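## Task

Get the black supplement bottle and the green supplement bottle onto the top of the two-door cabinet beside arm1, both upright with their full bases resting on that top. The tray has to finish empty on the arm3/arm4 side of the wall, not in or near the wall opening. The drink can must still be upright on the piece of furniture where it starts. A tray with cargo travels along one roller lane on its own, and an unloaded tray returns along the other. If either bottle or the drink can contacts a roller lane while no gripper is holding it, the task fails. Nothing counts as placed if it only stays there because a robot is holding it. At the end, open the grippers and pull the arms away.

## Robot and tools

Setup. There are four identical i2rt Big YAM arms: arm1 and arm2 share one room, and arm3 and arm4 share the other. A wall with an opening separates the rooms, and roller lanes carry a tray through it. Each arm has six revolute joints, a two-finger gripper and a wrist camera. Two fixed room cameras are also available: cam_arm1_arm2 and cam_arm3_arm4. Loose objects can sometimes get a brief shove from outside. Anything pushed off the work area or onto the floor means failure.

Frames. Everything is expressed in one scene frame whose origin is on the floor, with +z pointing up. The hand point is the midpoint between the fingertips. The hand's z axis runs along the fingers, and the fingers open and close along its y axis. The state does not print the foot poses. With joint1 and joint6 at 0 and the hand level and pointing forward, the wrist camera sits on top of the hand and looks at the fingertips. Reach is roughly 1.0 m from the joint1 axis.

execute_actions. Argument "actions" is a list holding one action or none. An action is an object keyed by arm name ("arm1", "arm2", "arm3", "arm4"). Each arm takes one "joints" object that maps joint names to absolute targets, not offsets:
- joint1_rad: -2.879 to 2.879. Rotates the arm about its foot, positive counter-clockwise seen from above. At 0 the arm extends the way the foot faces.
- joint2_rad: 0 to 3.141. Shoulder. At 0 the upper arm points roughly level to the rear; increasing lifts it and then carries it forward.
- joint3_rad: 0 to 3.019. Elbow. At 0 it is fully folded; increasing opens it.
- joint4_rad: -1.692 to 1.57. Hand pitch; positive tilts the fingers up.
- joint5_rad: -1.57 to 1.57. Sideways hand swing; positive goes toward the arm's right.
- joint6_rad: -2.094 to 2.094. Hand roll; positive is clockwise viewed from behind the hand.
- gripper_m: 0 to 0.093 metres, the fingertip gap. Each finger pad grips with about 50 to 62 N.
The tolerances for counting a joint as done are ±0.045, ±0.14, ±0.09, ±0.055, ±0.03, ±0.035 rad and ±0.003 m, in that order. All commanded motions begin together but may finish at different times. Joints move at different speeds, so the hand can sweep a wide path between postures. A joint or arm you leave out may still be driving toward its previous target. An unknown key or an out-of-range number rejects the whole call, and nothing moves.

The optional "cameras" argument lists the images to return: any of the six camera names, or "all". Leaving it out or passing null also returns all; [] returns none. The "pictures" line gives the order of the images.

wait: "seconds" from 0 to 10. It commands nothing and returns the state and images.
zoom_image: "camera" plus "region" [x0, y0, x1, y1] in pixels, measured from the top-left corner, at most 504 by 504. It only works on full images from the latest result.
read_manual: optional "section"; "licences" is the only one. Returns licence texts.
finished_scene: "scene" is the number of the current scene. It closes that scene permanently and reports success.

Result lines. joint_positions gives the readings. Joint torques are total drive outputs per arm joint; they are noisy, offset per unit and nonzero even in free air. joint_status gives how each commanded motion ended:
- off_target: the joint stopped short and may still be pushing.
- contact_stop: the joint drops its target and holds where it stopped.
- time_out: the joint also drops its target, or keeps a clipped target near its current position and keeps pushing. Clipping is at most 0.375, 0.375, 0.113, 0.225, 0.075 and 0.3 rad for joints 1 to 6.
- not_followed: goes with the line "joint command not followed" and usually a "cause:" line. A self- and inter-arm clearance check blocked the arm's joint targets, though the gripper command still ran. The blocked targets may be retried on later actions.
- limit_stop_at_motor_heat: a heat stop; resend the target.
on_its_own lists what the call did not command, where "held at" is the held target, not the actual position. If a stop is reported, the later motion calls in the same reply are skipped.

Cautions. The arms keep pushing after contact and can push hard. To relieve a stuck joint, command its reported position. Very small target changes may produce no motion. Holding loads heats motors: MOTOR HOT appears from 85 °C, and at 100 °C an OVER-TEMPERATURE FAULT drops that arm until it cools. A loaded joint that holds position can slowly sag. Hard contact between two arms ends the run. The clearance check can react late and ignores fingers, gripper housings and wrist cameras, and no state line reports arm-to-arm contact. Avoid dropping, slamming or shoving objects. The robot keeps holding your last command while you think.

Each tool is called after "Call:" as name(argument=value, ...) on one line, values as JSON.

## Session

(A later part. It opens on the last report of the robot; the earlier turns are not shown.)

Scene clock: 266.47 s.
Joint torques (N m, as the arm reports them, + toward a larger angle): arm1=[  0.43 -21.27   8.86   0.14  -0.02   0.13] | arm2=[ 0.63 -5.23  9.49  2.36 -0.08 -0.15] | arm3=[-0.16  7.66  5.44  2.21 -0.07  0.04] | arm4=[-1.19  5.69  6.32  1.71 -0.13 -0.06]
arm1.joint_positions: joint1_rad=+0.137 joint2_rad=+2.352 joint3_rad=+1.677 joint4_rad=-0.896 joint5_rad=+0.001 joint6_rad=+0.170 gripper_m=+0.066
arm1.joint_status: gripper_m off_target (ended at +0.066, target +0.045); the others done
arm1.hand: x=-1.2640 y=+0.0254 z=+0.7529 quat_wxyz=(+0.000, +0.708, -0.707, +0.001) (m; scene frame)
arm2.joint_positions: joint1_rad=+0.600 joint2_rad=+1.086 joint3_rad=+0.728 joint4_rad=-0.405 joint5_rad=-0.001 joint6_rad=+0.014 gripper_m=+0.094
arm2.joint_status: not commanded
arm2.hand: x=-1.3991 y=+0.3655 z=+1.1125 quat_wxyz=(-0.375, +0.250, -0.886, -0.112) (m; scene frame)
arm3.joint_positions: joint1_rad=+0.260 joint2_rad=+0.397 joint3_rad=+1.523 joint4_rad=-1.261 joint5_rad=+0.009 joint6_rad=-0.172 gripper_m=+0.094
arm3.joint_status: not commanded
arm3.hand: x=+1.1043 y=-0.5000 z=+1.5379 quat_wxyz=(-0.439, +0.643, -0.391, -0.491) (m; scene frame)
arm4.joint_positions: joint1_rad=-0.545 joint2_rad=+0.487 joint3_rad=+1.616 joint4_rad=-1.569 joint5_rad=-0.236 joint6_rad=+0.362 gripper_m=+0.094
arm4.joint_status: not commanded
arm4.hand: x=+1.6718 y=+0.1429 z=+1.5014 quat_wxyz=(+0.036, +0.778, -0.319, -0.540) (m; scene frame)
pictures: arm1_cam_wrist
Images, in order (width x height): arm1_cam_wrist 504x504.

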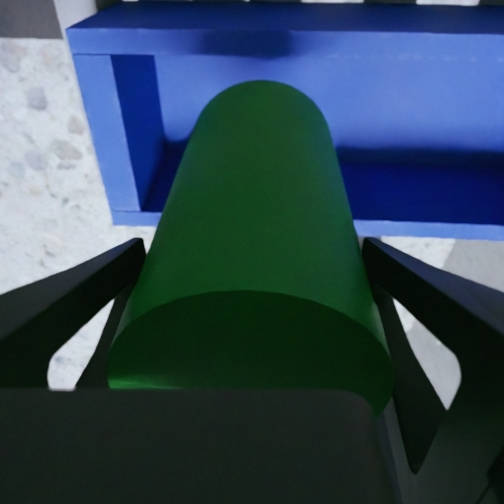

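Call:
execute_actions(actions=[{"arm1":{"joints":{"joint2_rad":1.88,"joint3_rad":1.5,"joint4_rad":-1.175,"joint5_rad":-0.065,"joint6_rad":0.0,"gripper_m":0.045}}}], cameras=[])

Call:
execute_actions(actions=[{"arm1":{"joints":{"joint1_rad":-1.547,"gripper_m":0.045}}}], cameras=["arm1_cam_wrist"])

Call:
execute_actions(actions=[{"arm1":{"joints":{"joint2_rad":1.955,"joint3_rad":1.425,"joint4_rad":-0.987,"gripper_m":0.045}},"arm2":{"joints":{"joint1_rad":-0.057,"joint2_rad":2.32,"joint3_rad":1.45,"joint4_rad":-0.59,"joint5_rad":0.0,"joint6_rad":-0.09,"gripper_m":0.055}}}], cameras=["arm1_cam_wrist","arm2_cam_wrist","cam_arm1_arm2"])

Scene clock: 306.37 s.
Joint torques (N m, as the arm reports them, + toward a larger angle): arm1=[  0.63 -16.97  10.78   0.07  -0.15  -0.1 ] | arm2=[ 0.62 -5.28  9.51  2.29 -0.08 -0.16] | arm3=[ 0.35  6.69  5.59  2.43 -0.04  0.03] | arm4=[-1.56  5.83  6.29  1.63 -0.13 -0.08]
arm1.joint_positions: joint1_rad=+0.137 joint2_rad=+1.889 joint3_rad=+1.476 joint4_rad=-1.165 joint5_rad=-0.062 joint6_rad=+0.011 gripper_m=+0.066
arm1.joint_status: gripper_m off_target (ended at +0.066, target +0.045); the others done
arm1.hand: x=-1.2607 y=-0.0571 z=+0.9564 quat_wxyz=(+0.027, +0.761, -0.648, -0.016) (m; scene frame)
arm2.joint_positions: joint1_rad=+0.600 joint2_rad=+1.086 joint3_rad=+0.728 joint4_rad=-0.405 joint5_rad=-0.001 joint6_rad=+0.014 gripper_m=+0.094
arm2.joint_status: not commanded
arm2.hand: x=-1.3991 y=+0.3655 z=+1.1125 quat_wxyz=(-0.375, +0.250, -0.886, -0.112) (m; scene frame)
arm3.joint_positions: joint1_rad=+0.260 joint2_rad=+0.397 joint3_rad=+1.523 joint4_rad=-1.261 joint5_rad=+0.009 joint6_rad=-0.172 gripper_m=+0.094
arm3.joint_status: not commanded
arm3.hand: x=+1.1043 y=-0.5000 z=+1.5379 quat_wxyz=(-0.439, +0.643, -0.391, -0.491) (m; scene frame)
arm4.joint_positions: joint1_rad=-0.545 joint2_rad=+0.487 joint3_rad=+1.616 joint4_rad=-1.569 joint5_rad=-0.236 joint6_rad=+0.362 gripper_m=+0.094
arm4.joint_status: not commanded
arm4.hand: x=+1.6718 y=+0.1429 z=+1.5014 quat_wxyz=(+0.036, +0.778, -0.319, -0.540) (m; scene frame)
pictures: none
No camera images: the call's "cameras" was empty. Leave "cameras" out to get every camera's image.

Scene clock: 308.30 s.
Joint torques (N m, as the arm reports them, + toward a larger angle): arm1=[  1.78 -17.02  10.89   0.11  -0.15  -0.1 ] | arm2=[ 0.63 -5.22  9.47  2.33 -0.08 -0.15] | arm3=[ 0.38  6.66  5.41  2.1  -0.01  0.01] | arm4=[-1.49  5.72  6.28  1.7  -0.13 -0.07]
arm1.joint_positions: joint1_rad=-1.555 joint2_rad=+1.889 joint3_rad=+1.476 joint4_rad=-1.165 joint5_rad=-0.062 joint6_rad=+0.009 gripper_m=+0.066
arm1.joint_status: gripper_m off_target (ended at +0.066, target +0.045); the others done
arm1.hand: x=-0.6048 y=-0.5620 z=+0.9575 quat_wxyz=(+0.004, +0.021, -0.999, -0.030) (m; scene frame)
arm2.joint_positions: joint1_rad=+0.600 joint2_rad=+1.086 joint3_rad=+0.728 joint4_rad=-0.405 joint5_rad=-0.001 joint6_rad=+0.014 gripper_m=+0.094
arm2.joint_status: not commanded
arm2.hand: x=-1.3991 y=+0.3655 z=+1.1125 quat_wxyz=(-0.375, +0.250, -0.886, -0.112) (m; scene frame)
arm3.joint_positions: joint1_rad=+0.260 joint2_rad=+0.397 joint3_rad=+1.523 joint4_rad=-1.261 joint5_rad=+0.009 joint6_rad=-0.172 gripper_m=+0.094
arm3.joint_status: not commanded
arm3.hand: x=+1.1043 y=-0.5000 z=+1.5379 quat_wxyz=(-0.439, +0.643, -0.391, -0.491) (m; scene frame)
arm4.joint_positions: joint1_rad=-0.545 joint2_rad=+0.487 joint3_rad=+1.616 joint4_rad=-1.569 joint5_rad=-0.236 joint6_rad=+0.362 gripper_m=+0.094
arm4.joint_status: not commanded
arm4.hand: x=+1.6718 y=+0.1429 z=+1.5014 quat_wxyz=(+0.036, +0.778, -0.319, -0.540) (m; scene frame)
pictures: arm1_cam_wrist
Images, in order (width x height): arm1_cam_wrist 504x504.

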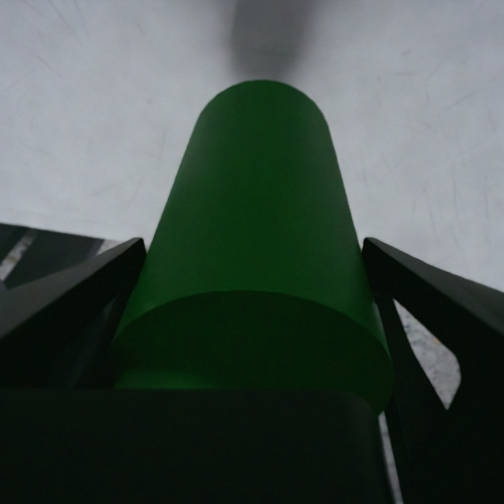

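Scene clock: 310.20 s.
Joint torques (N m, as the arm reports them, + toward a larger angle): arm1=[  1.83 -18.73   9.89   0.96  -0.17  -0.05] | arm2=[  1.48 -21.38   7.57   0.35  -0.1   -0.16] | arm3=[-0.14  6.86  5.19  2.36 -0.07 -0.07] | arm4=[-1.2   5.73  6.35  1.68 -0.14 -0.08]
arm1.joint_positions: joint1_rad=-1.555 joint2_rad=+1.983 joint3_rad=+1.402 joint4_rad=-0.995 joint5_rad=-0.062 joint6_rad=+0.009 gripper_m=+0.066
arm1.joint_status: gripper_m off_target (ended at +0.066, target +0.045); the others done
arm1.hand: x=-0.6037 y=-0.5620 z=+0.8824 quat_wxyz=(+0.003, +0.021, -0.999, -0.030) (m; scene frame)
arm2.joint_positions: joint1_rad=-0.068 joint2_rad=+2.320 joint3_rad=+1.426 joint4_rad=-0.582 joint5_rad=+0.000 joint6_rad=-0.075 gripper_m=+0.055
arm2.joint_status: all done
arm2.hand: x=-1.1845 y=+0.0684 z=+0.7377 quat_wxyz=(-0.046, -0.014, -0.999, +0.004) (m; scene frame)
arm3.joint_positions: joint1_rad=+0.260 joint2_rad=+0.397 joint3_rad=+1.523 joint4_rad=-1.261 joint5_rad=+0.009 joint6_rad=-0.172 gripper_m=+0.094
arm3.joint_status: not commanded
arm3.hand: x=+1.1043 y=-0.5000 z=+1.5379 quat_wxyz=(-0.439, +0.643, -0.391, -0.491) (m; scene frame)
arm4.joint_positions: joint1_rad=-0.545 joint2_rad=+0.487 joint3_rad=+1.616 joint4_rad=-1.569 joint5_rad=-0.236 joint6_rad=+0.362 gripper_m=+0.094
arm4.joint_status: not commanded
arm4.hand: x=+1.6718 y=+0.1429 z=+1.5014 quat_wxyz=(+0.036, +0.778, -0.319, -0.540) (m; scene frame)
pictures: arm1_cam_wrist, arm2_cam_wrist, cam_arm1_arm2
Images, in order (width x height): arm1_cam_wrist 504x504, arm2_cam_wrist 504x504, cam_arm1_arm2 504x504.

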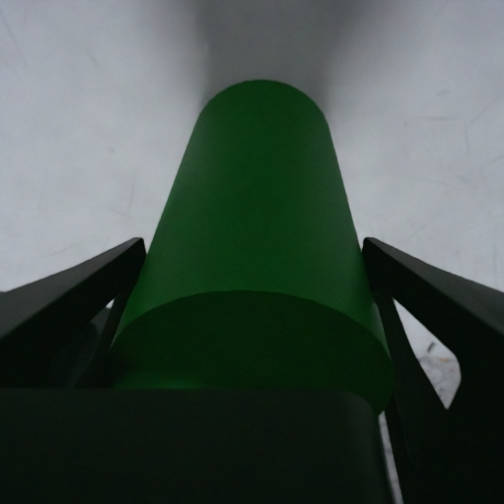

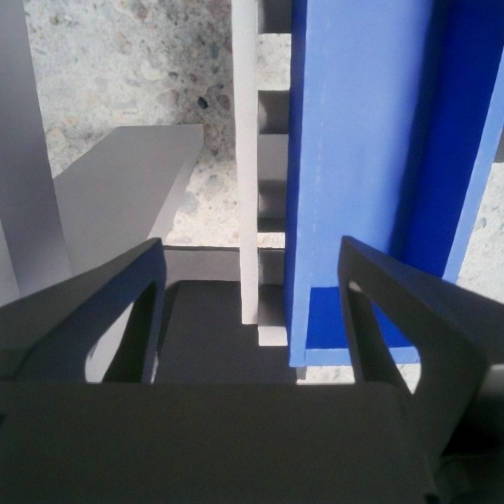

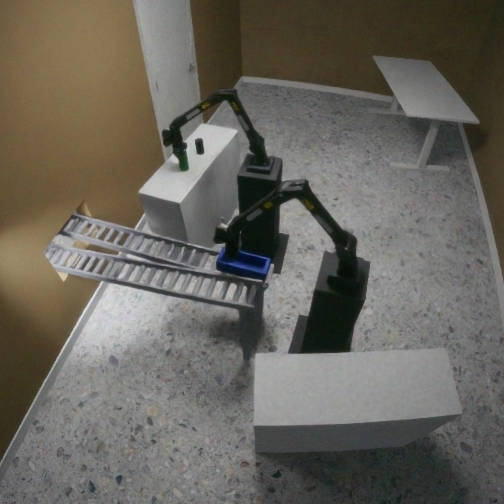

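Call:
execute_actions(actions=[{"arm1":{"joints":{"joint2_rad":2.025,"joint4_rad":-0.965,"gripper_m":0.045}},"arm2":{"joints":{"joint1_rad":-0.105,"joint2_rad":2.45,"joint3_rad":1.475,"joint4_rad":-0.475,"joint6_rad":-0.165}}}], cameras=["arm1_cam_wrist","arm2_cam_wrist"])

Scene clock: 331.10 s.
Joint torques (N m, as the arm reports them, + toward a larger angle): arm1=[  1.8  -15.4    9.58   0.9   -0.18  -0.08] | arm2=[  0.14 -21.52   6.29   1.23  -0.1   -0.16] | arm3=[ 0.29  7.33  5.33  2.52 -0.02  0.02] | arm4=[-1.35  5.62  6.28  1.68 -0.12 -0.08]
arm1.joint_positions: joint1_rad=-1.555 joint2_rad=+2.004 joint3_rad=+1.405 joint4_rad=-0.972 joint5_rad=-0.061 joint6_rad=+0.009 gripper_m=+0.065
arm1.joint_status: gripper_m off_target (ended at +0.065, target +0.045); the others done
arm1.hand: x=-0.5997 y=-0.5620 z=+0.8720 quat_wxyz=(+0.001, +0.021, -0.999, -0.030) (m; scene frame)
arm2.joint_positions: joint1_rad=-0.098 joint2_rad=+2.444 joint3_rad=+1.461 joint4_rad=-0.489 joint5_rad=+0.000 joint6_rad=-0.149 gripper_m=+0.055
arm2.joint_status: all done
arm2.hand: x=-1.1870 y=+0.0505 z=+0.6777 quat_wxyz=(-0.047, +0.008, -0.999, +0.007) (m; scene frame)
arm3.joint_positions: joint1_rad=+0.260 joint2_rad=+0.397 joint3_rad=+1.523 joint4_rad=-1.261 joint5_rad=+0.009 joint6_rad=-0.172 gripper_m=+0.094
arm3.joint_status: not commanded
arm3.hand: x=+1.1043 y=-0.5000 z=+1.5379 quat_wxyz=(-0.439, +0.643, -0.391, -0.491) (m; scene frame)
arm4.joint_positions: joint1_rad=-0.545 joint2_rad=+0.487 joint3_rad=+1.616 joint4_rad=-1.569 joint5_rad=-0.236 joint6_rad=+0.362 gripper_m=+0.094
arm4.joint_status: not commanded
arm4.hand: x=+1.6718 y=+0.1429 z=+1.5014 quat_wxyz=(+0.036, +0.778, -0.319, -0.540) (m; scene frame)
pictures: arm1_cam_wrist, arm2_cam_wrist
Images, in order (width x height): arm1_cam_wrist 504x504, arm2_cam_wrist 504x504.

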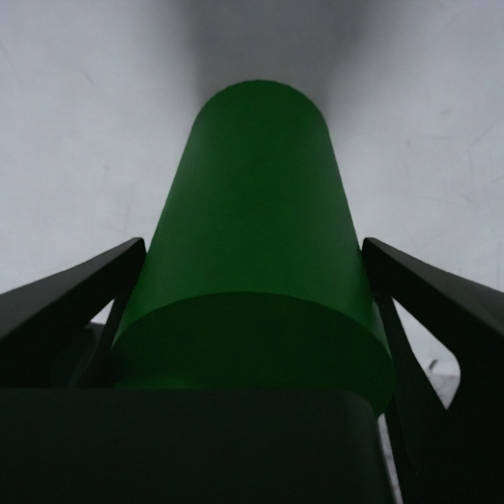

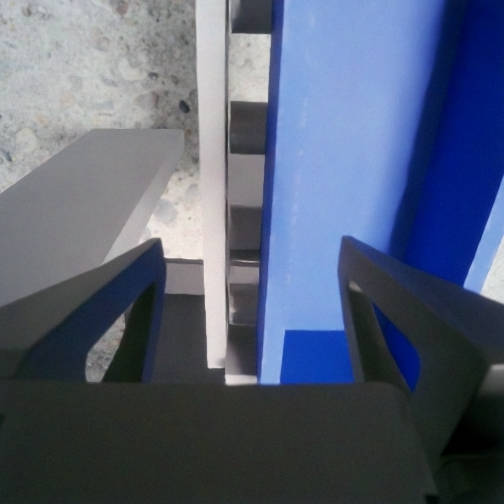

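Call:
execute_actions(actions=[{"arm1":{"joints":{"joint2_rad":2.0,"gripper_m":0.093}},"arm2":{"joints":{"joint1_rad":-0.125,"joint2_rad":2.62,"joint3_rad":1.545,"joint4_rad":-0.405}}}], cameras=["arm1_cam_wrist","arm2_cam_wrist"])

Scene clock: 355.90 s.
Joint torques (N m, as the arm reports them, + toward a larger angle): arm1=[  1.47 -17.07   9.52   0.9   -0.16  -0.08] | arm2=[ -0.39 -22.15   5.08   0.92  -0.1   -0.17] | arm3=[-0.39  7.49  5.4   2.16 -0.06  0.01] | arm4=[-1.36  5.71  6.31  1.66 -0.13 -0.08]
arm1.joint_positions: joint1_rad=-1.555 joint2_rad=+2.004 joint3_rad=+1.405 joint4_rad=-0.972 joint5_rad=-0.062 joint6_rad=+0.009 gripper_m=+0.093
arm1.joint_status: all done
arm1.hand: x=-0.5997 y=-0.5618 z=+0.8720 quat_wxyz=(+0.001, +0.021, -0.999, -0.030) (m; scene frame)
arm2.joint_positions: joint1_rad=-0.114 joint2_rad=+2.619 joint3_rad=+1.536 joint4_rad=-0.413 joint5_rad=+0.000 joint6_rad=-0.150 gripper_m=+0.055
arm2.joint_status: all done
arm2.hand: x=-1.1986 y=+0.0426 z=+0.5969 quat_wxyz=(-0.036, +0.000, -0.999, +0.006) (m; scene frame)
arm3.joint_positions: joint1_rad=+0.260 joint2_rad=+0.397 joint3_rad=+1.523 joint4_rad=-1.261 joint5_rad=+0.009 joint6_rad=-0.172 gripper_m=+0.094
arm3.joint_status: not commanded
arm3.hand: x=+1.1043 y=-0.5000 z=+1.5379 quat_wxyz=(-0.439, +0.643, -0.391, -0.491) (m; scene frame)
arm4.joint_positions: joint1_rad=-0.545 joint2_rad=+0.487 joint3_rad=+1.616 joint4_rad=-1.569 joint5_rad=-0.236 joint6_rad=+0.362 gripper_m=+0.094
arm4.joint_status: not commanded
arm4.hand: x=+1.6718 y=+0.1429 z=+1.5014 quat_wxyz=(+0.036, +0.778, -0.319, -0.540) (m; scene frame)
pictures: arm1_cam_wrist, arm2_cam_wrist
Images, in order (width x height): arm1_cam_wrist 504x504, arm2_cam_wrist 504x504.

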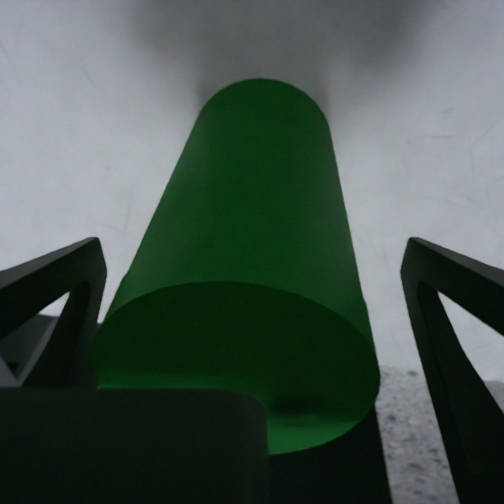

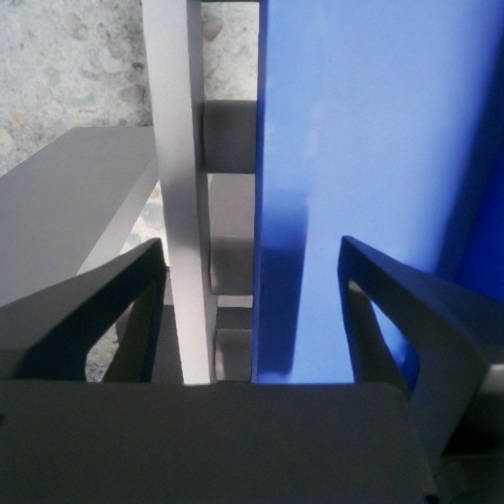

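Call:
execute_actions(actions=[{"arm1":{"joints":{"joint2_rad":1.84,"joint3_rad":1.49,"joint4_rad":-1.18}},"arm2":{"joints":{"gripper_m":0.0}}}], cameras=["arm2_cam_wrist"])

Call:
execute_actions(actions=[{"arm1":{"joints":{"joint2_rad":1.0,"joint3_rad":1.1,"joint4_rad":-1.13}},"arm2":{"joints":{"joint2_rad":2.49,"joint3_rad":1.545,"joint4_rad":-0.54,"gripper_m":0.0}}}], cameras=["arm1_cam_wrist","arm2_cam_wrist"])

Scene clock: 385.70 s.
Joint torques (N m, as the arm reports them, + toward a larger angle): arm1=[  1.8  -15.29  11.48   0.22  -0.14  -0.07] | arm2=[ -0.16 -22.04   5.03   0.91  -0.12  -0.14] | arm3=[-0.42  7.35  5.5   2.39 -0.08  0.01] | arm4=[-1.46  5.56  6.32  1.7  -0.14 -0.08]
arm1.joint_positions: joint1_rad=-1.555 joint2_rad=+1.833 joint3_rad=+1.460 joint4_rad=-1.171 joint5_rad=-0.062 joint6_rad=+0.009 gripper_m=+0.093
arm1.joint_status: all done
arm1.hand: x=-0.6094 y=-0.5621 z=+0.9817 quat_wxyz=(-0.013, +0.021, -0.999, -0.031) (m; scene frame)
arm2.joint_positions: joint1_rad=-0.115 joint2_rad=+2.619 joint3_rad=+1.536 joint4_rad=-0.413 joint5_rad=+0.000 joint6_rad=-0.151 gripper_m=+0.011
arm2.joint_status: gripper_m off_target (ended at +0.011, target +0.000)
arm2.hand: x=-1.1987 y=+0.0418 z=+0.5969 quat_wxyz=(-0.036, +0.000, -0.999, +0.006) (m; scene frame)
arm3.joint_positions: joint1_rad=+0.260 joint2_rad=+0.397 joint3_rad=+1.523 joint4_rad=-1.261 joint5_rad=+0.009 joint6_rad=-0.172 gripper_m=+0.094
arm3.joint_status: not commanded
arm3.hand: x=+1.1043 y=-0.5000 z=+1.5379 quat_wxyz=(-0.439, +0.643, -0.391, -0.491) (m; scene frame)
arm4.joint_positions: joint1_rad=-0.545 joint2_rad=+0.487 joint3_rad=+1.616 joint4_rad=-1.569 joint5_rad=-0.236 joint6_rad=+0.362 gripper_m=+0.094
arm4.joint_status: not commanded
arm4.hand: x=+1.6718 y=+0.1429 z=+1.5014 quat_wxyz=(+0.036, +0.778, -0.319, -0.540) (m; scene frame)
pictures: arm2_cam_wrist
Images, in order (width x height): arm2_cam_wrist 504x504.

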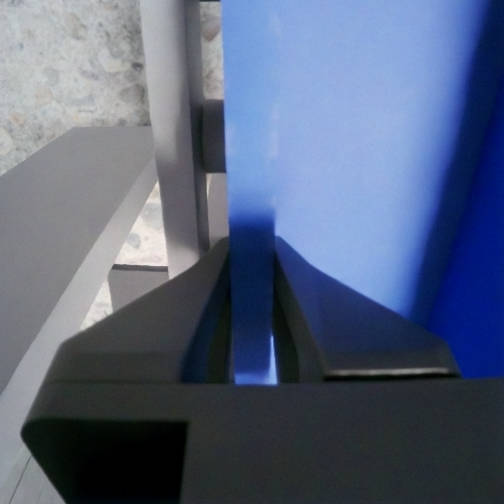

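Scene clock: 387.23 s.
Joint torques (N m, as the arm reports them, + toward a larger angle): arm1=[ 1.66 -5.09 11.25  1.89 -0.14 -0.09] | arm2=[ -0.06 -21.9    6.13   0.21  -0.04  -0.15] | arm3=[-0.47  6.34  5.28  2.2  -0.05 -0.02] | arm4=[-1.34  5.96  6.31  1.64 -0.12 -0.08]
arm1.joint_positions: joint1_rad=-1.555 joint2_rad=+0.990 joint3_rad=+1.093 joint4_rad=-1.135 joint5_rad=-0.062 joint6_rad=+0.009 gripper_m=+0.093
arm1.joint_status: all done
arm1.hand: x=-0.7808 y=-0.5704 z=+1.1997 quat_wxyz=(-0.265, +0.029, -0.963, -0.037) (m; scene frame)
arm2.joint_positions: joint1_rad=-0.115 joint2_rad=+2.483 joint3_rad=+1.536 joint4_rad=-0.528 joint5_rad=-0.002 joint6_rad=-0.151 gripper_m=+0.011
arm2.joint_status: gripper_m off_target (ended at +0.011, target +0.000); the others done
arm2.hand: x=-1.1705 y=+0.0380 z=+0.6728 quat_wxyz=(-0.046, +0.000, -0.999, +0.006) (m; scene frame)
arm3.joint_positions: joint1_rad=+0.260 joint2_rad=+0.397 joint3_rad=+1.523 joint4_rad=-1.261 joint5_rad=+0.009 joint6_rad=-0.172 gripper_m=+0.094
arm3.joint_status: not commanded
arm3.hand: x=+1.1043 y=-0.5000 z=+1.5379 quat_wxyz=(-0.439, +0.643, -0.391, -0.491) (m; scene frame)
arm4.joint_positions: joint1_rad=-0.545 joint2_rad=+0.487 joint3_rad=+1.616 joint4_rad=-1.569 joint5_rad=-0.236 joint6_rad=+0.362 gripper_m=+0.094
arm4.joint_status: not commanded
arm4.hand: x=+1.6718 y=+0.1429 z=+1.5014 quat_wxyz=(+0.036, +0.778, -0.319, -0.540) (m; scene frame)
pictures: arm1_cam_wrist, arm2_cam_wrist
Images, in order (width x height): arm1_cam_wrist 504x504, arm2_cam_wrist 504x504.

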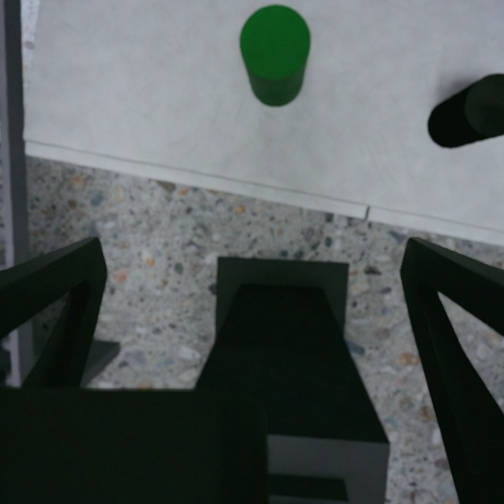

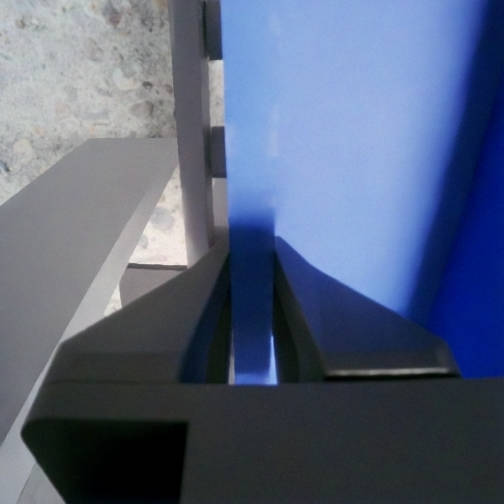

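Call:
execute_actions(actions=[{"arm2":{"joints":{"joint2_rad":2.26,"joint3_rad":1.56,"joint4_rad":-0.86,"gripper_m":0.0}}}], cameras=[])

Call:
execute_actions(actions=[{"arm2":{"joints":{"joint1_rad":0.311,"joint3_rad":1.70,"joint4_rad":-1.035,"joint6_rad":0.29,"gripper_m":0.0}}}], cameras=["arm2_cam_wrist","cam_arm1_arm2"])

Scene clock: 415.03 s.
Joint torques (N m, as the arm reports them, + toward a larger angle): arm1=[ 1.41 -5.13 11.24  1.87 -0.14 -0.08] | arm2=[ -0.1  -21.43   8.15  -0.01  -0.05  -0.16] | arm3=[-0.32  7.26  5.49  2.16 -0.08  0.02] | arm4=[-1.46  5.7   6.35  1.74 -0.15 -0.08]
arm1.joint_positions: joint1_rad=-1.555 joint2_rad=+0.990 joint3_rad=+1.093 joint4_rad=-1.135 joint5_rad=-0.062 joint6_rad=+0.009 gripper_m=+0.093
arm1.joint_status: not commanded
arm1.hand: x=-0.7808 y=-0.5704 z=+1.1997 quat_wxyz=(-0.265, +0.029, -0.963, -0.037) (m; scene frame)
arm2.joint_positions: joint1_rad=-0.115 joint2_rad=+2.254 joint3_rad=+1.541 joint4_rad=-0.848 joint5_rad=-0.002 joint6_rad=-0.151 gripper_m=+0.011
arm2.joint_status: gripper_m off_target (ended at +0.011, target +0.000); the others done
arm2.hand: x=-1.1747 y=+0.0387 z=+0.8045 quat_wxyz=(-0.004, +0.000, -1.000, +0.000) (m; scene frame)
arm3.joint_positions: joint1_rad=+0.260 joint2_rad=+0.397 joint3_rad=+1.523 joint4_rad=-1.261 joint5_rad=+0.009 joint6_rad=-0.172 gripper_m=+0.094
arm3.joint_status: not commanded
arm3.hand: x=+1.1043 y=-0.5000 z=+1.5379 quat_wxyz=(-0.439, +0.643, -0.391, -0.491) (m; scene frame)
arm4.joint_positions: joint1_rad=-0.545 joint2_rad=+0.487 joint3_rad=+1.616 joint4_rad=-1.569 joint5_rad=-0.236 joint6_rad=+0.362 gripper_m=+0.094
arm4.joint_status: not commanded
arm4.hand: x=+1.6718 y=+0.1429 z=+1.5014 quat_wxyz=(+0.036, +0.778, -0.319, -0.540) (m; scene frame)
pictures: none
No camera images: the call's "cameras" was empty. Leave "cameras" out to get every camera's image.

Scene clock: 416.67 s.
Joint torques (N m, as the arm reports them, + toward a larger angle): arm1=[ 1.44 -5.07 11.26  1.83 -0.13 -0.09] | arm2=[  1.55 -23.21   9.08  -0.2    0.02   0.24] | arm3=[-0.46  6.24  5.49  2.22 -0.07 -0.02] | arm4=[-1.33  5.61  6.28  1.72 -0.14 -0.07]
arm1.joint_positions: joint1_rad=-1.555 joint2_rad=+0.990 joint3_rad=+1.093 joint4_rad=-1.135 joint5_rad=-0.062 joint6_rad=+0.009 gripper_m=+0.093
arm1.joint_status: not commanded
arm1.hand: x=-0.7808 y=-0.5704 z=+1.1997 quat_wxyz=(-0.265, +0.029, -0.963, -0.037) (m; scene frame)
arm2.joint_positions: joint1_rad=+0.301 joint2_rad=+2.261 joint3_rad=+1.676 joint4_rad=-1.020 joint5_rad=-0.003 joint6_rad=+0.274 gripper_m=+0.011
arm2.joint_status: gripper_m off_target (ended at +0.011, target +0.000); the others done
arm2.hand: x=-1.1690 y=+0.2938 z=+0.8414 quat_wxyz=(+0.018, -0.005, -1.000, +0.003) (m; scene frame)
arm3.joint_positions: joint1_rad=+0.260 joint2_rad=+0.397 joint3_rad=+1.523 joint4_rad=-1.261 joint5_rad=+0.009 joint6_rad=-0.172 gripper_m=+0.094
arm3.joint_status: not commanded
arm3.hand: x=+1.1043 y=-0.5000 z=+1.5379 quat_wxyz=(-0.439, +0.643, -0.391, -0.491) (m; scene frame)
arm4.joint_positions: joint1_rad=-0.545 joint2_rad=+0.487 joint3_rad=+1.616 joint4_rad=-1.569 joint5_rad=-0.236 joint6_rad=+0.362 gripper_m=+0.094
arm4.joint_status: not commanded
arm4.hand: x=+1.6718 y=+0.1429 z=+1.5014 quat_wxyz=(+0.036, +0.778, -0.319, -0.540) (m; scene frame)
pictures: arm2_cam_wrist, cam_arm1_arm2
Images, in order (width x height): arm2_cam_wrist 504x504, cam_arm1_arm2 504x504.

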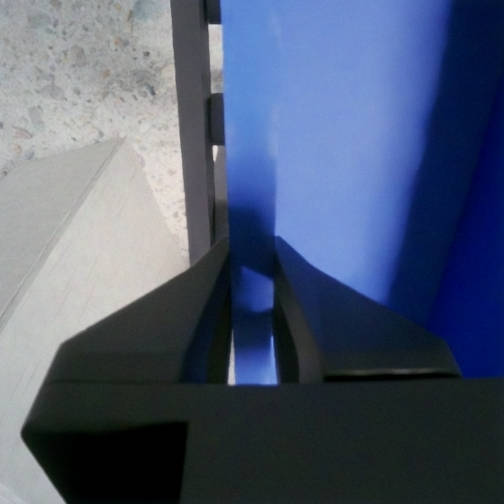

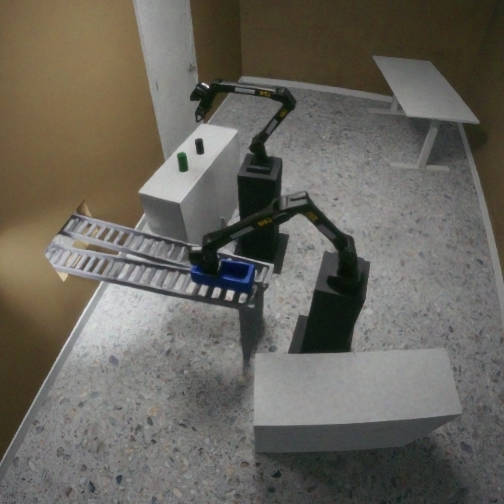

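Call:
zoom_image(camera="cam_arm1_arm2", region=[160, 220, 290, 320])

Call:
zoom_image(camera="arm2_cam_wrist", region=[140, 0, 320, 280])

Region (160, 220, 290, 320) of cam_arm1_arm2's 504x504 image, scaled by 3.877, with more detail than that image has; it fills the top 388 rows of this view, and the rest is white.

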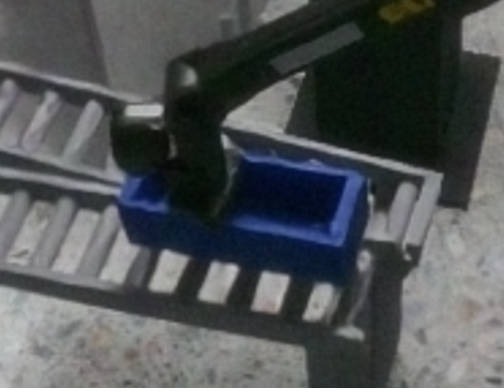

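Region (140, 0, 320, 280) of arm2_cam_wrist's 504x504 image, scaled by 1.800, with more detail than that image has; it fills the left 324 columns of this view, and the rest is white.

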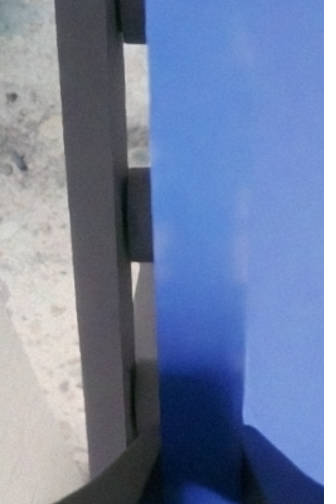

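Call:
execute_actions(actions=[{"arm2":{"joints":{"joint2_rad":2.375,"joint3_rad":1.71,"joint4_rad":-0.9,"gripper_m":0.0}}}], cameras=["arm2_cam_wrist","cam_arm1_arm2"])

Scene clock: 450.30 s.
Joint torques (N m, as the arm reports them, + toward a larger angle): arm1=[ 1.52 -5.1  11.29  1.89 -0.13 -0.09] | arm2=[  1.4  -24.47   8.98   0.72   0.01   0.18] | arm3=[ 0.61  6.73  5.53  2.07 -0.04  0.02] | arm4=[-1.37  5.69  6.26  1.72 -0.15 -0.08]
arm1.joint_positions: joint1_rad=-1.555 joint2_rad=+0.990 joint3_rad=+1.093 joint4_rad=-1.135 joint5_rad=-0.062 joint6_rad=+0.009 gripper_m=+0.093
arm1.joint_status: not commanded
arm1.hand: x=-0.7808 y=-0.5704 z=+1.1997 quat_wxyz=(-0.265, +0.029, -0.963, -0.037) (m; scene frame)
arm2.joint_positions: joint1_rad=+0.301 joint2_rad=+2.389 joint3_rad=+1.678 joint4_rad=-0.910 joint5_rad=-0.003 joint6_rad=+0.278 gripper_m=+0.011
arm2.joint_status: gripper_m off_target (ended at +0.011, target +0.000); the others done
arm2.hand: x=-1.1729 y=+0.2928 z=+0.7636 quat_wxyz=(+0.026, -0.007, -1.000, +0.006) (m; scene frame)
arm3.joint_positions: joint1_rad=+0.260 joint2_rad=+0.397 joint3_rad=+1.523 joint4_rad=-1.261 joint5_rad=+0.009 joint6_rad=-0.172 gripper_m=+0.094
arm3.joint_status: not commanded
arm3.hand: x=+1.1043 y=-0.5000 z=+1.5379 quat_wxyz=(-0.439, +0.643, -0.391, -0.491) (m; scene frame)
arm4.joint_positions: joint1_rad=-0.545 joint2_rad=+0.487 joint3_rad=+1.616 joint4_rad=-1.569 joint5_rad=-0.236 joint6_rad=+0.362 gripper_m=+0.094
arm4.joint_status: not commanded
arm4.hand: x=+1.6718 y=+0.1429 z=+1.5014 quat_wxyz=(+0.036, +0.778, -0.319, -0.540) (m; scene frame)
pictures: arm2_cam_wrist, cam_arm1_arm2
Images, in order (width x height): arm2_cam_wrist 504x504, cam_arm1_arm2 504x504.

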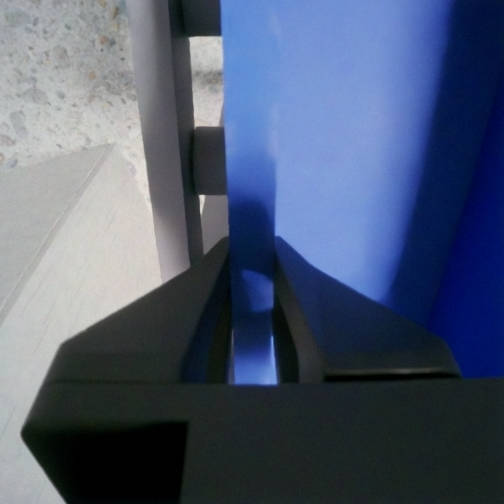

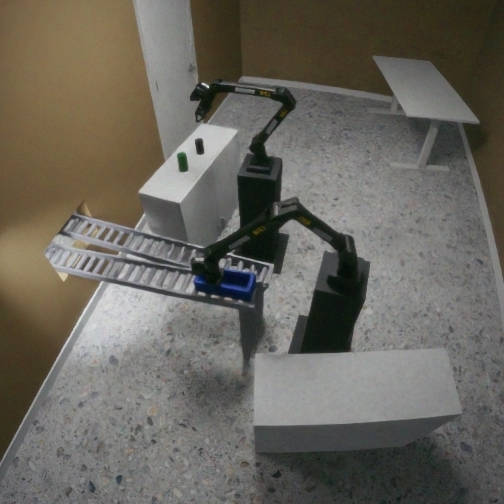

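Call:
execute_actions(actions=[{"arm2":{"joints":{"joint1_rad":0.325,"joint4_rad":-0.868,"gripper_m":0.0}}}], cameras=["arm2_cam_wrist"])

Scene clock: 460.07 s.
Joint torques (N m, as the arm reports them, + toward a larger angle): arm1=[ 1.97 -5.14 11.27  1.81 -0.13 -0.08] | arm2=[  1.96 -24.14   9.01   1.39  -0.14   0.17] | arm3=[ 0.05  6.45  5.36  2.37 -0.04  0.03] | arm4=[-1.38  5.72  6.35  1.76 -0.14 -0.09]
arm1.joint_positions: joint1_rad=-1.555 joint2_rad=+0.990 joint3_rad=+1.093 joint4_rad=-1.135 joint5_rad=-0.062 joint6_rad=+0.009 gripper_m=+0.093
arm1.joint_status: not commanded
arm1.hand: x=-0.7808 y=-0.5704 z=+1.1997 quat_wxyz=(-0.265, +0.029, -0.963, -0.037) (m; scene frame)
arm2.joint_positions: joint1_rad=+0.309 joint2_rad=+2.387 joint3_rad=+1.678 joint4_rad=-0.893 joint5_rad=+0.002 joint6_rad=+0.278 gripper_m=+0.011
arm2.joint_status: gripper_m off_target (ended at +0.011, target +0.000); the others done
arm2.hand: x=-1.1692 y=+0.2984 z=+0.7651 quat_wxyz=(+0.016, -0.002, -1.000, +0.005) (m; scene frame)
arm3.joint_positions: joint1_rad=+0.260 joint2_rad=+0.397 joint3_rad=+1.523 joint4_rad=-1.261 joint5_rad=+0.009 joint6_rad=-0.172 gripper_m=+0.094
arm3.joint_status: not commanded
arm3.hand: x=+1.1043 y=-0.5000 z=+1.5379 quat_wxyz=(-0.439, +0.643, -0.391, -0.491) (m; scene frame)
arm4.joint_positions: joint1_rad=-0.545 joint2_rad=+0.487 joint3_rad=+1.616 joint4_rad=-1.569 joint5_rad=-0.236 joint6_rad=+0.362 gripper_m=+0.094
arm4.joint_status: not commanded
arm4.hand: x=+1.6718 y=+0.1429 z=+1.5014 quat_wxyz=(+0.036, +0.778, -0.319, -0.540) (m; scene frame)
pictures: arm2_cam_wrist
Images, in order (width x height): arm2_cam_wrist 504x504.

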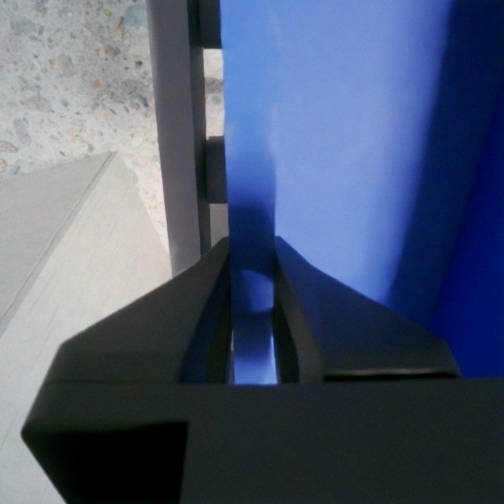

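Call:
execute_actions(actions=[{"arm2":{"joints":{"joint4_rad":-0.893,"gripper_m":0.035}}}], cameras=["arm2_cam_wrist"])

Call:
execute_actions(actions=[{"arm2":{"joints":{"joint2_rad":2.15,"joint4_rad":-1.1}}}], cameras=["cam_arm1_arm2"])

Call:
execute_actions(actions=[{"arm2":{"joints":{"joint2_rad":1.0,"joint3_rad":1.1,"joint4_rad":-1.1,"gripper_m":0.09}}}], cameras=["cam_arm1_arm2","cam_arm3_arm4"])

Scene clock: 475.47 s.
Joint torques (N m, as the arm reports them, + toward a larger angle): arm1=[ 1.89 -5.18 11.28  1.82 -0.12 -0.08] | arm2=[  1.68 -24.06   9.09   0.38  -0.13   0.18] | arm3=[-0.34  6.58  5.57  2.4  -0.05  0.01] | arm4=[-1.13  5.88  6.29  1.73 -0.13 -0.08]
arm1.joint_positions: joint1_rad=-1.555 joint2_rad=+0.990 joint3_rad=+1.093 joint4_rad=-1.135 joint5_rad=-0.062 joint6_rad=+0.009 gripper_m=+0.093
arm1.joint_status: not commanded
arm1.hand: x=-0.7808 y=-0.5704 z=+1.1997 quat_wxyz=(-0.265, +0.029, -0.963, -0.037) (m; scene frame)
arm2.joint_positions: joint1_rad=+0.310 joint2_rad=+2.383 joint3_rad=+1.678 joint4_rad=-0.893 joint5_rad=+0.002 joint6_rad=+0.278 gripper_m=+0.035
arm2.joint_status: all done
arm2.hand: x=-1.1685 y=+0.2991 z=+0.7669 quat_wxyz=(+0.014, -0.002, -1.000, +0.005) (m; scene frame)
arm3.joint_positions: joint1_rad=+0.260 joint2_rad=+0.397 joint3_rad=+1.523 joint4_rad=-1.261 joint5_rad=+0.009 joint6_rad=-0.172 gripper_m=+0.094
arm3.joint_status: not commanded
arm3.hand: x=+1.1043 y=-0.5000 z=+1.5379 quat_wxyz=(-0.439, +0.643, -0.391, -0.491) (m; scene frame)
arm4.joint_positions: joint1_rad=-0.545 joint2_rad=+0.487 joint3_rad=+1.616 joint4_rad=-1.569 joint5_rad=-0.236 joint6_rad=+0.362 gripper_m=+0.094
arm4.joint_status: not commanded
arm4.hand: x=+1.6718 y=+0.1429 z=+1.5014 quat_wxyz=(+0.036, +0.778, -0.319, -0.540) (m; scene frame)
pictures: arm2_cam_wrist
Images, in order (width x height): arm2_cam_wrist 504x504.

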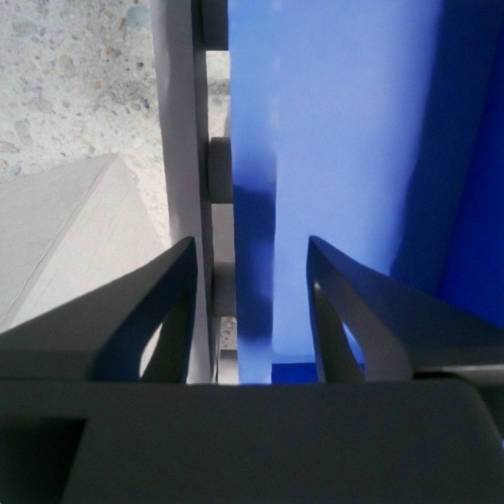

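Scene clock: 476.80 s.
Joint torques (N m, as the arm reports them, + toward a larger angle): arm1=[ 1.6  -5.19 11.24  1.85 -0.14 -0.08] | arm2=[  1.7  -20.38   9.02   0.    -0.13   0.17] | arm3=[-0.47  7.05  5.45  2.36 -0.01  0.  ] | arm4=[-1.17  5.61  6.29  1.64 -0.13 -0.07]
arm1.joint_positions: joint1_rad=-1.555 joint2_rad=+0.990 joint3_rad=+1.093 joint4_rad=-1.135 joint5_rad=-0.062 joint6_rad=+0.009 gripper_m=+0.093
arm1.joint_status: not commanded
arm1.hand: x=-0.7808 y=-0.5704 z=+1.1997 quat_wxyz=(-0.265, +0.029, -0.963, -0.037) (m; scene frame)
arm2.joint_positions: joint1_rad=+0.310 joint2_rad=+2.128 joint3_rad=+1.698 joint4_rad=-1.086 joint5_rad=+0.002 joint6_rad=+0.278 gripper_m=+0.035
arm2.joint_status: all done
arm2.hand: x=-1.1559 y=+0.3026 z=+0.9300 quat_wxyz=(-0.025, -0.002, -1.000, -0.006) (m; scene frame)
arm3.joint_positions: joint1_rad=+0.260 joint2_rad=+0.397 joint3_rad=+1.523 joint4_rad=-1.261 joint5_rad=+0.009 joint6_rad=-0.172 gripper_m=+0.094
arm3.joint_status: not commanded
arm3.hand: x=+1.1043 y=-0.5000 z=+1.5379 quat_wxyz=(-0.439, +0.643, -0.391, -0.491) (m; scene frame)
arm4.joint_positions: joint1_rad=-0.545 joint2_rad=+0.487 joint3_rad=+1.616 joint4_rad=-1.569 joint5_rad=-0.236 joint6_rad=+0.362 gripper_m=+0.094
arm4.joint_status: not commanded
arm4.hand: x=+1.6718 y=+0.1429 z=+1.5014 quat_wxyz=(+0.036, +0.778, -0.319, -0.540) (m; scene frame)
pictures: cam_arm1_arm2
Images, in order (width x height): cam_arm1_arm2 504x504.

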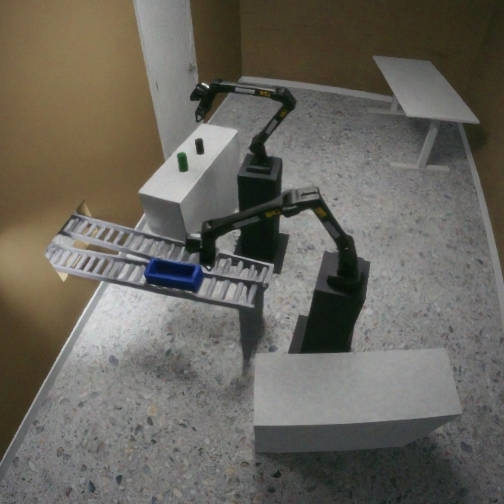

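Scene clock: 478.53 s.
Joint torques (N m, as the arm reports them, + toward a larger angle): arm1=[ 1.68 -5.11 11.28  1.81 -0.12 -0.08] | arm2=[ 1.77 -4.13  9.43  1.07 -0.13  0.15] | arm3=[-0.3   6.58  5.49  2.34 -0.07  0.03] | arm4=[-1.22  5.7   6.26  1.68 -0.14 -0.07]
arm1.joint_positions: joint1_rad=-1.555 joint2_rad=+0.990 joint3_rad=+1.093 joint4_rad=-1.135 joint5_rad=-0.062 joint6_rad=+0.009 gripper_m=+0.093
arm1.joint_status: not commanded
arm1.hand: x=-0.7808 y=-0.5704 z=+1.1997 quat_wxyz=(-0.265, +0.029, -0.963, -0.037) (m; scene frame)
arm2.joint_positions: joint1_rad=+0.310 joint2_rad=+0.988 joint3_rad=+1.103 joint4_rad=-1.090 joint5_rad=+0.002 joint6_rad=+0.278 gripper_m=+0.090
arm2.joint_status: all done
arm2.hand: x=-1.3983 y=+0.2343 z=+1.2440 quat_wxyz=(-0.282, -0.002, -0.956, -0.079) (m; scene frame)
arm3.joint_positions: joint1_rad=+0.260 joint2_rad=+0.397 joint3_rad=+1.523 joint4_rad=-1.261 joint5_rad=+0.009 joint6_rad=-0.172 gripper_m=+0.094
arm3.joint_status: not commanded
arm3.hand: x=+1.1043 y=-0.5000 z=+1.5379 quat_wxyz=(-0.439, +0.643, -0.391, -0.491) (m; scene frame)
arm4.joint_positions: joint1_rad=-0.545 joint2_rad=+0.487 joint3_rad=+1.616 joint4_rad=-1.569 joint5_rad=-0.236 joint6_rad=+0.362 gripper_m=+0.094
arm4.joint_status: not commanded
arm4.hand: x=+1.6718 y=+0.1429 z=+1.5014 quat_wxyz=(+0.036, +0.778, -0.319, -0.540) (m; scene frame)
pictures: cam_arm1_arm2, cam_arm3_arm4
Images, in order (width x height): cam_arm1_arm2 504x504, cam_arm3_arm4 504x504.

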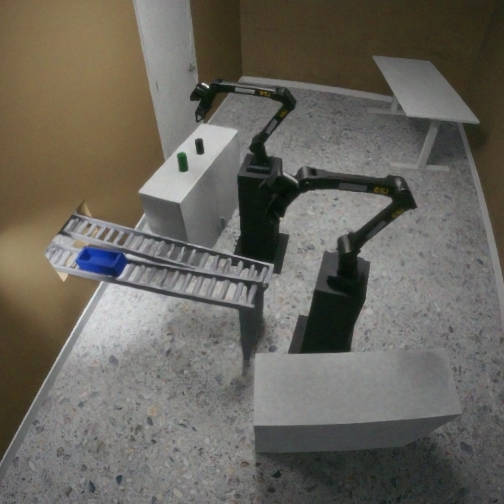

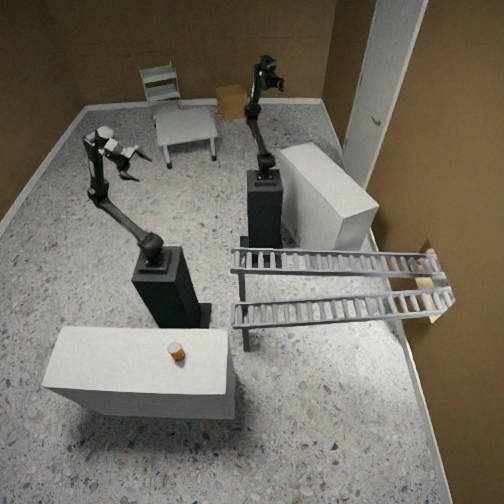

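The tray is still rolling, so I'll check on it again.

Call:
execute_actions(actions=[], cameras=["cam_arm1_arm2","cam_arm3_arm4"])

Scene clock: 487.53 s.
Joint torques (N m, as the arm reports them, + toward a larger angle): arm1=[ 1.68 -5.23 11.25  1.88 -0.13 -0.09] | arm2=[ 1.74 -4.16  9.41  1.06 -0.14  0.15] | arm3=[-0.14  7.57  5.6   2.2  -0.06 -0.06] | arm4=[-1.23  5.56  6.26  1.64 -0.12 -0.08]
arm1.joint_positions: joint1_rad=-1.555 joint2_rad=+0.990 joint3_rad=+1.093 joint4_rad=-1.135 joint5_rad=-0.062 joint6_rad=+0.009 gripper_m=+0.093
arm1.joint_status: not commanded
arm1.hand: x=-0.7808 y=-0.5704 z=+1.1997 quat_wxyz=(-0.265, +0.029, -0.963, -0.037) (m; scene frame)
arm2.joint_positions: joint1_rad=+0.310 joint2_rad=+0.988 joint3_rad=+1.103 joint4_rad=-1.090 joint5_rad=+0.002 joint6_rad=+0.278 gripper_m=+0.090
arm2.joint_status: all done
arm2.hand: x=-1.3983 y=+0.2343 z=+1.2440 quat_wxyz=(-0.282, -0.002, -0.956, -0.079) (m; scene frame)
arm3.joint_positions: joint1_rad=+0.260 joint2_rad=+0.397 joint3_rad=+1.523 joint4_rad=-1.261 joint5_rad=+0.009 joint6_rad=-0.172 gripper_m=+0.094
arm3.joint_status: not commanded
arm3.hand: x=+1.1043 y=-0.5000 z=+1.5379 quat_wxyz=(-0.439, +0.643, -0.391, -0.491) (m; scene frame)
arm4.joint_positions: joint1_rad=-0.545 joint2_rad=+0.487 joint3_rad=+1.616 joint4_rad=-1.569 joint5_rad=-0.236 joint6_rad=+0.362 gripper_m=+0.094
arm4.joint_status: not commanded
arm4.hand: x=+1.6718 y=+0.1429 z=+1.5014 quat_wxyz=(+0.036, +0.778, -0.319, -0.540) (m; scene frame)
pictures: cam_arm1_arm2, cam_arm3_arm4
Images, in order (width x height): cam_arm1_arm2 504x504, cam_arm3_arm4 504x504.

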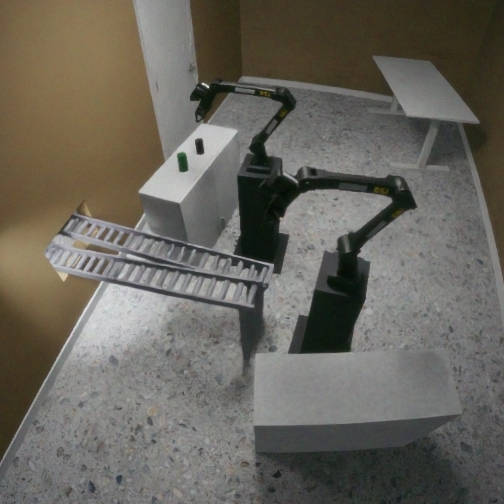

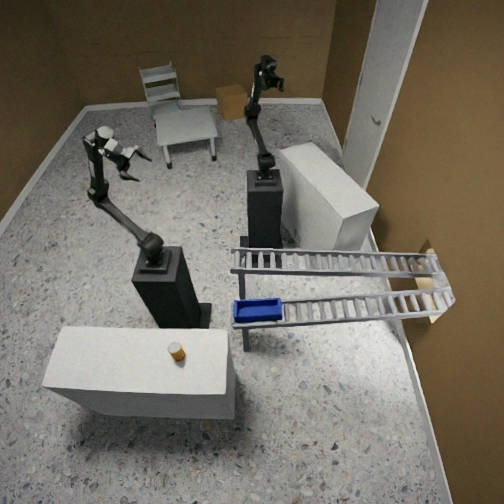

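Call:
finished_scene(scene=2)

The scene is finished: the task was done.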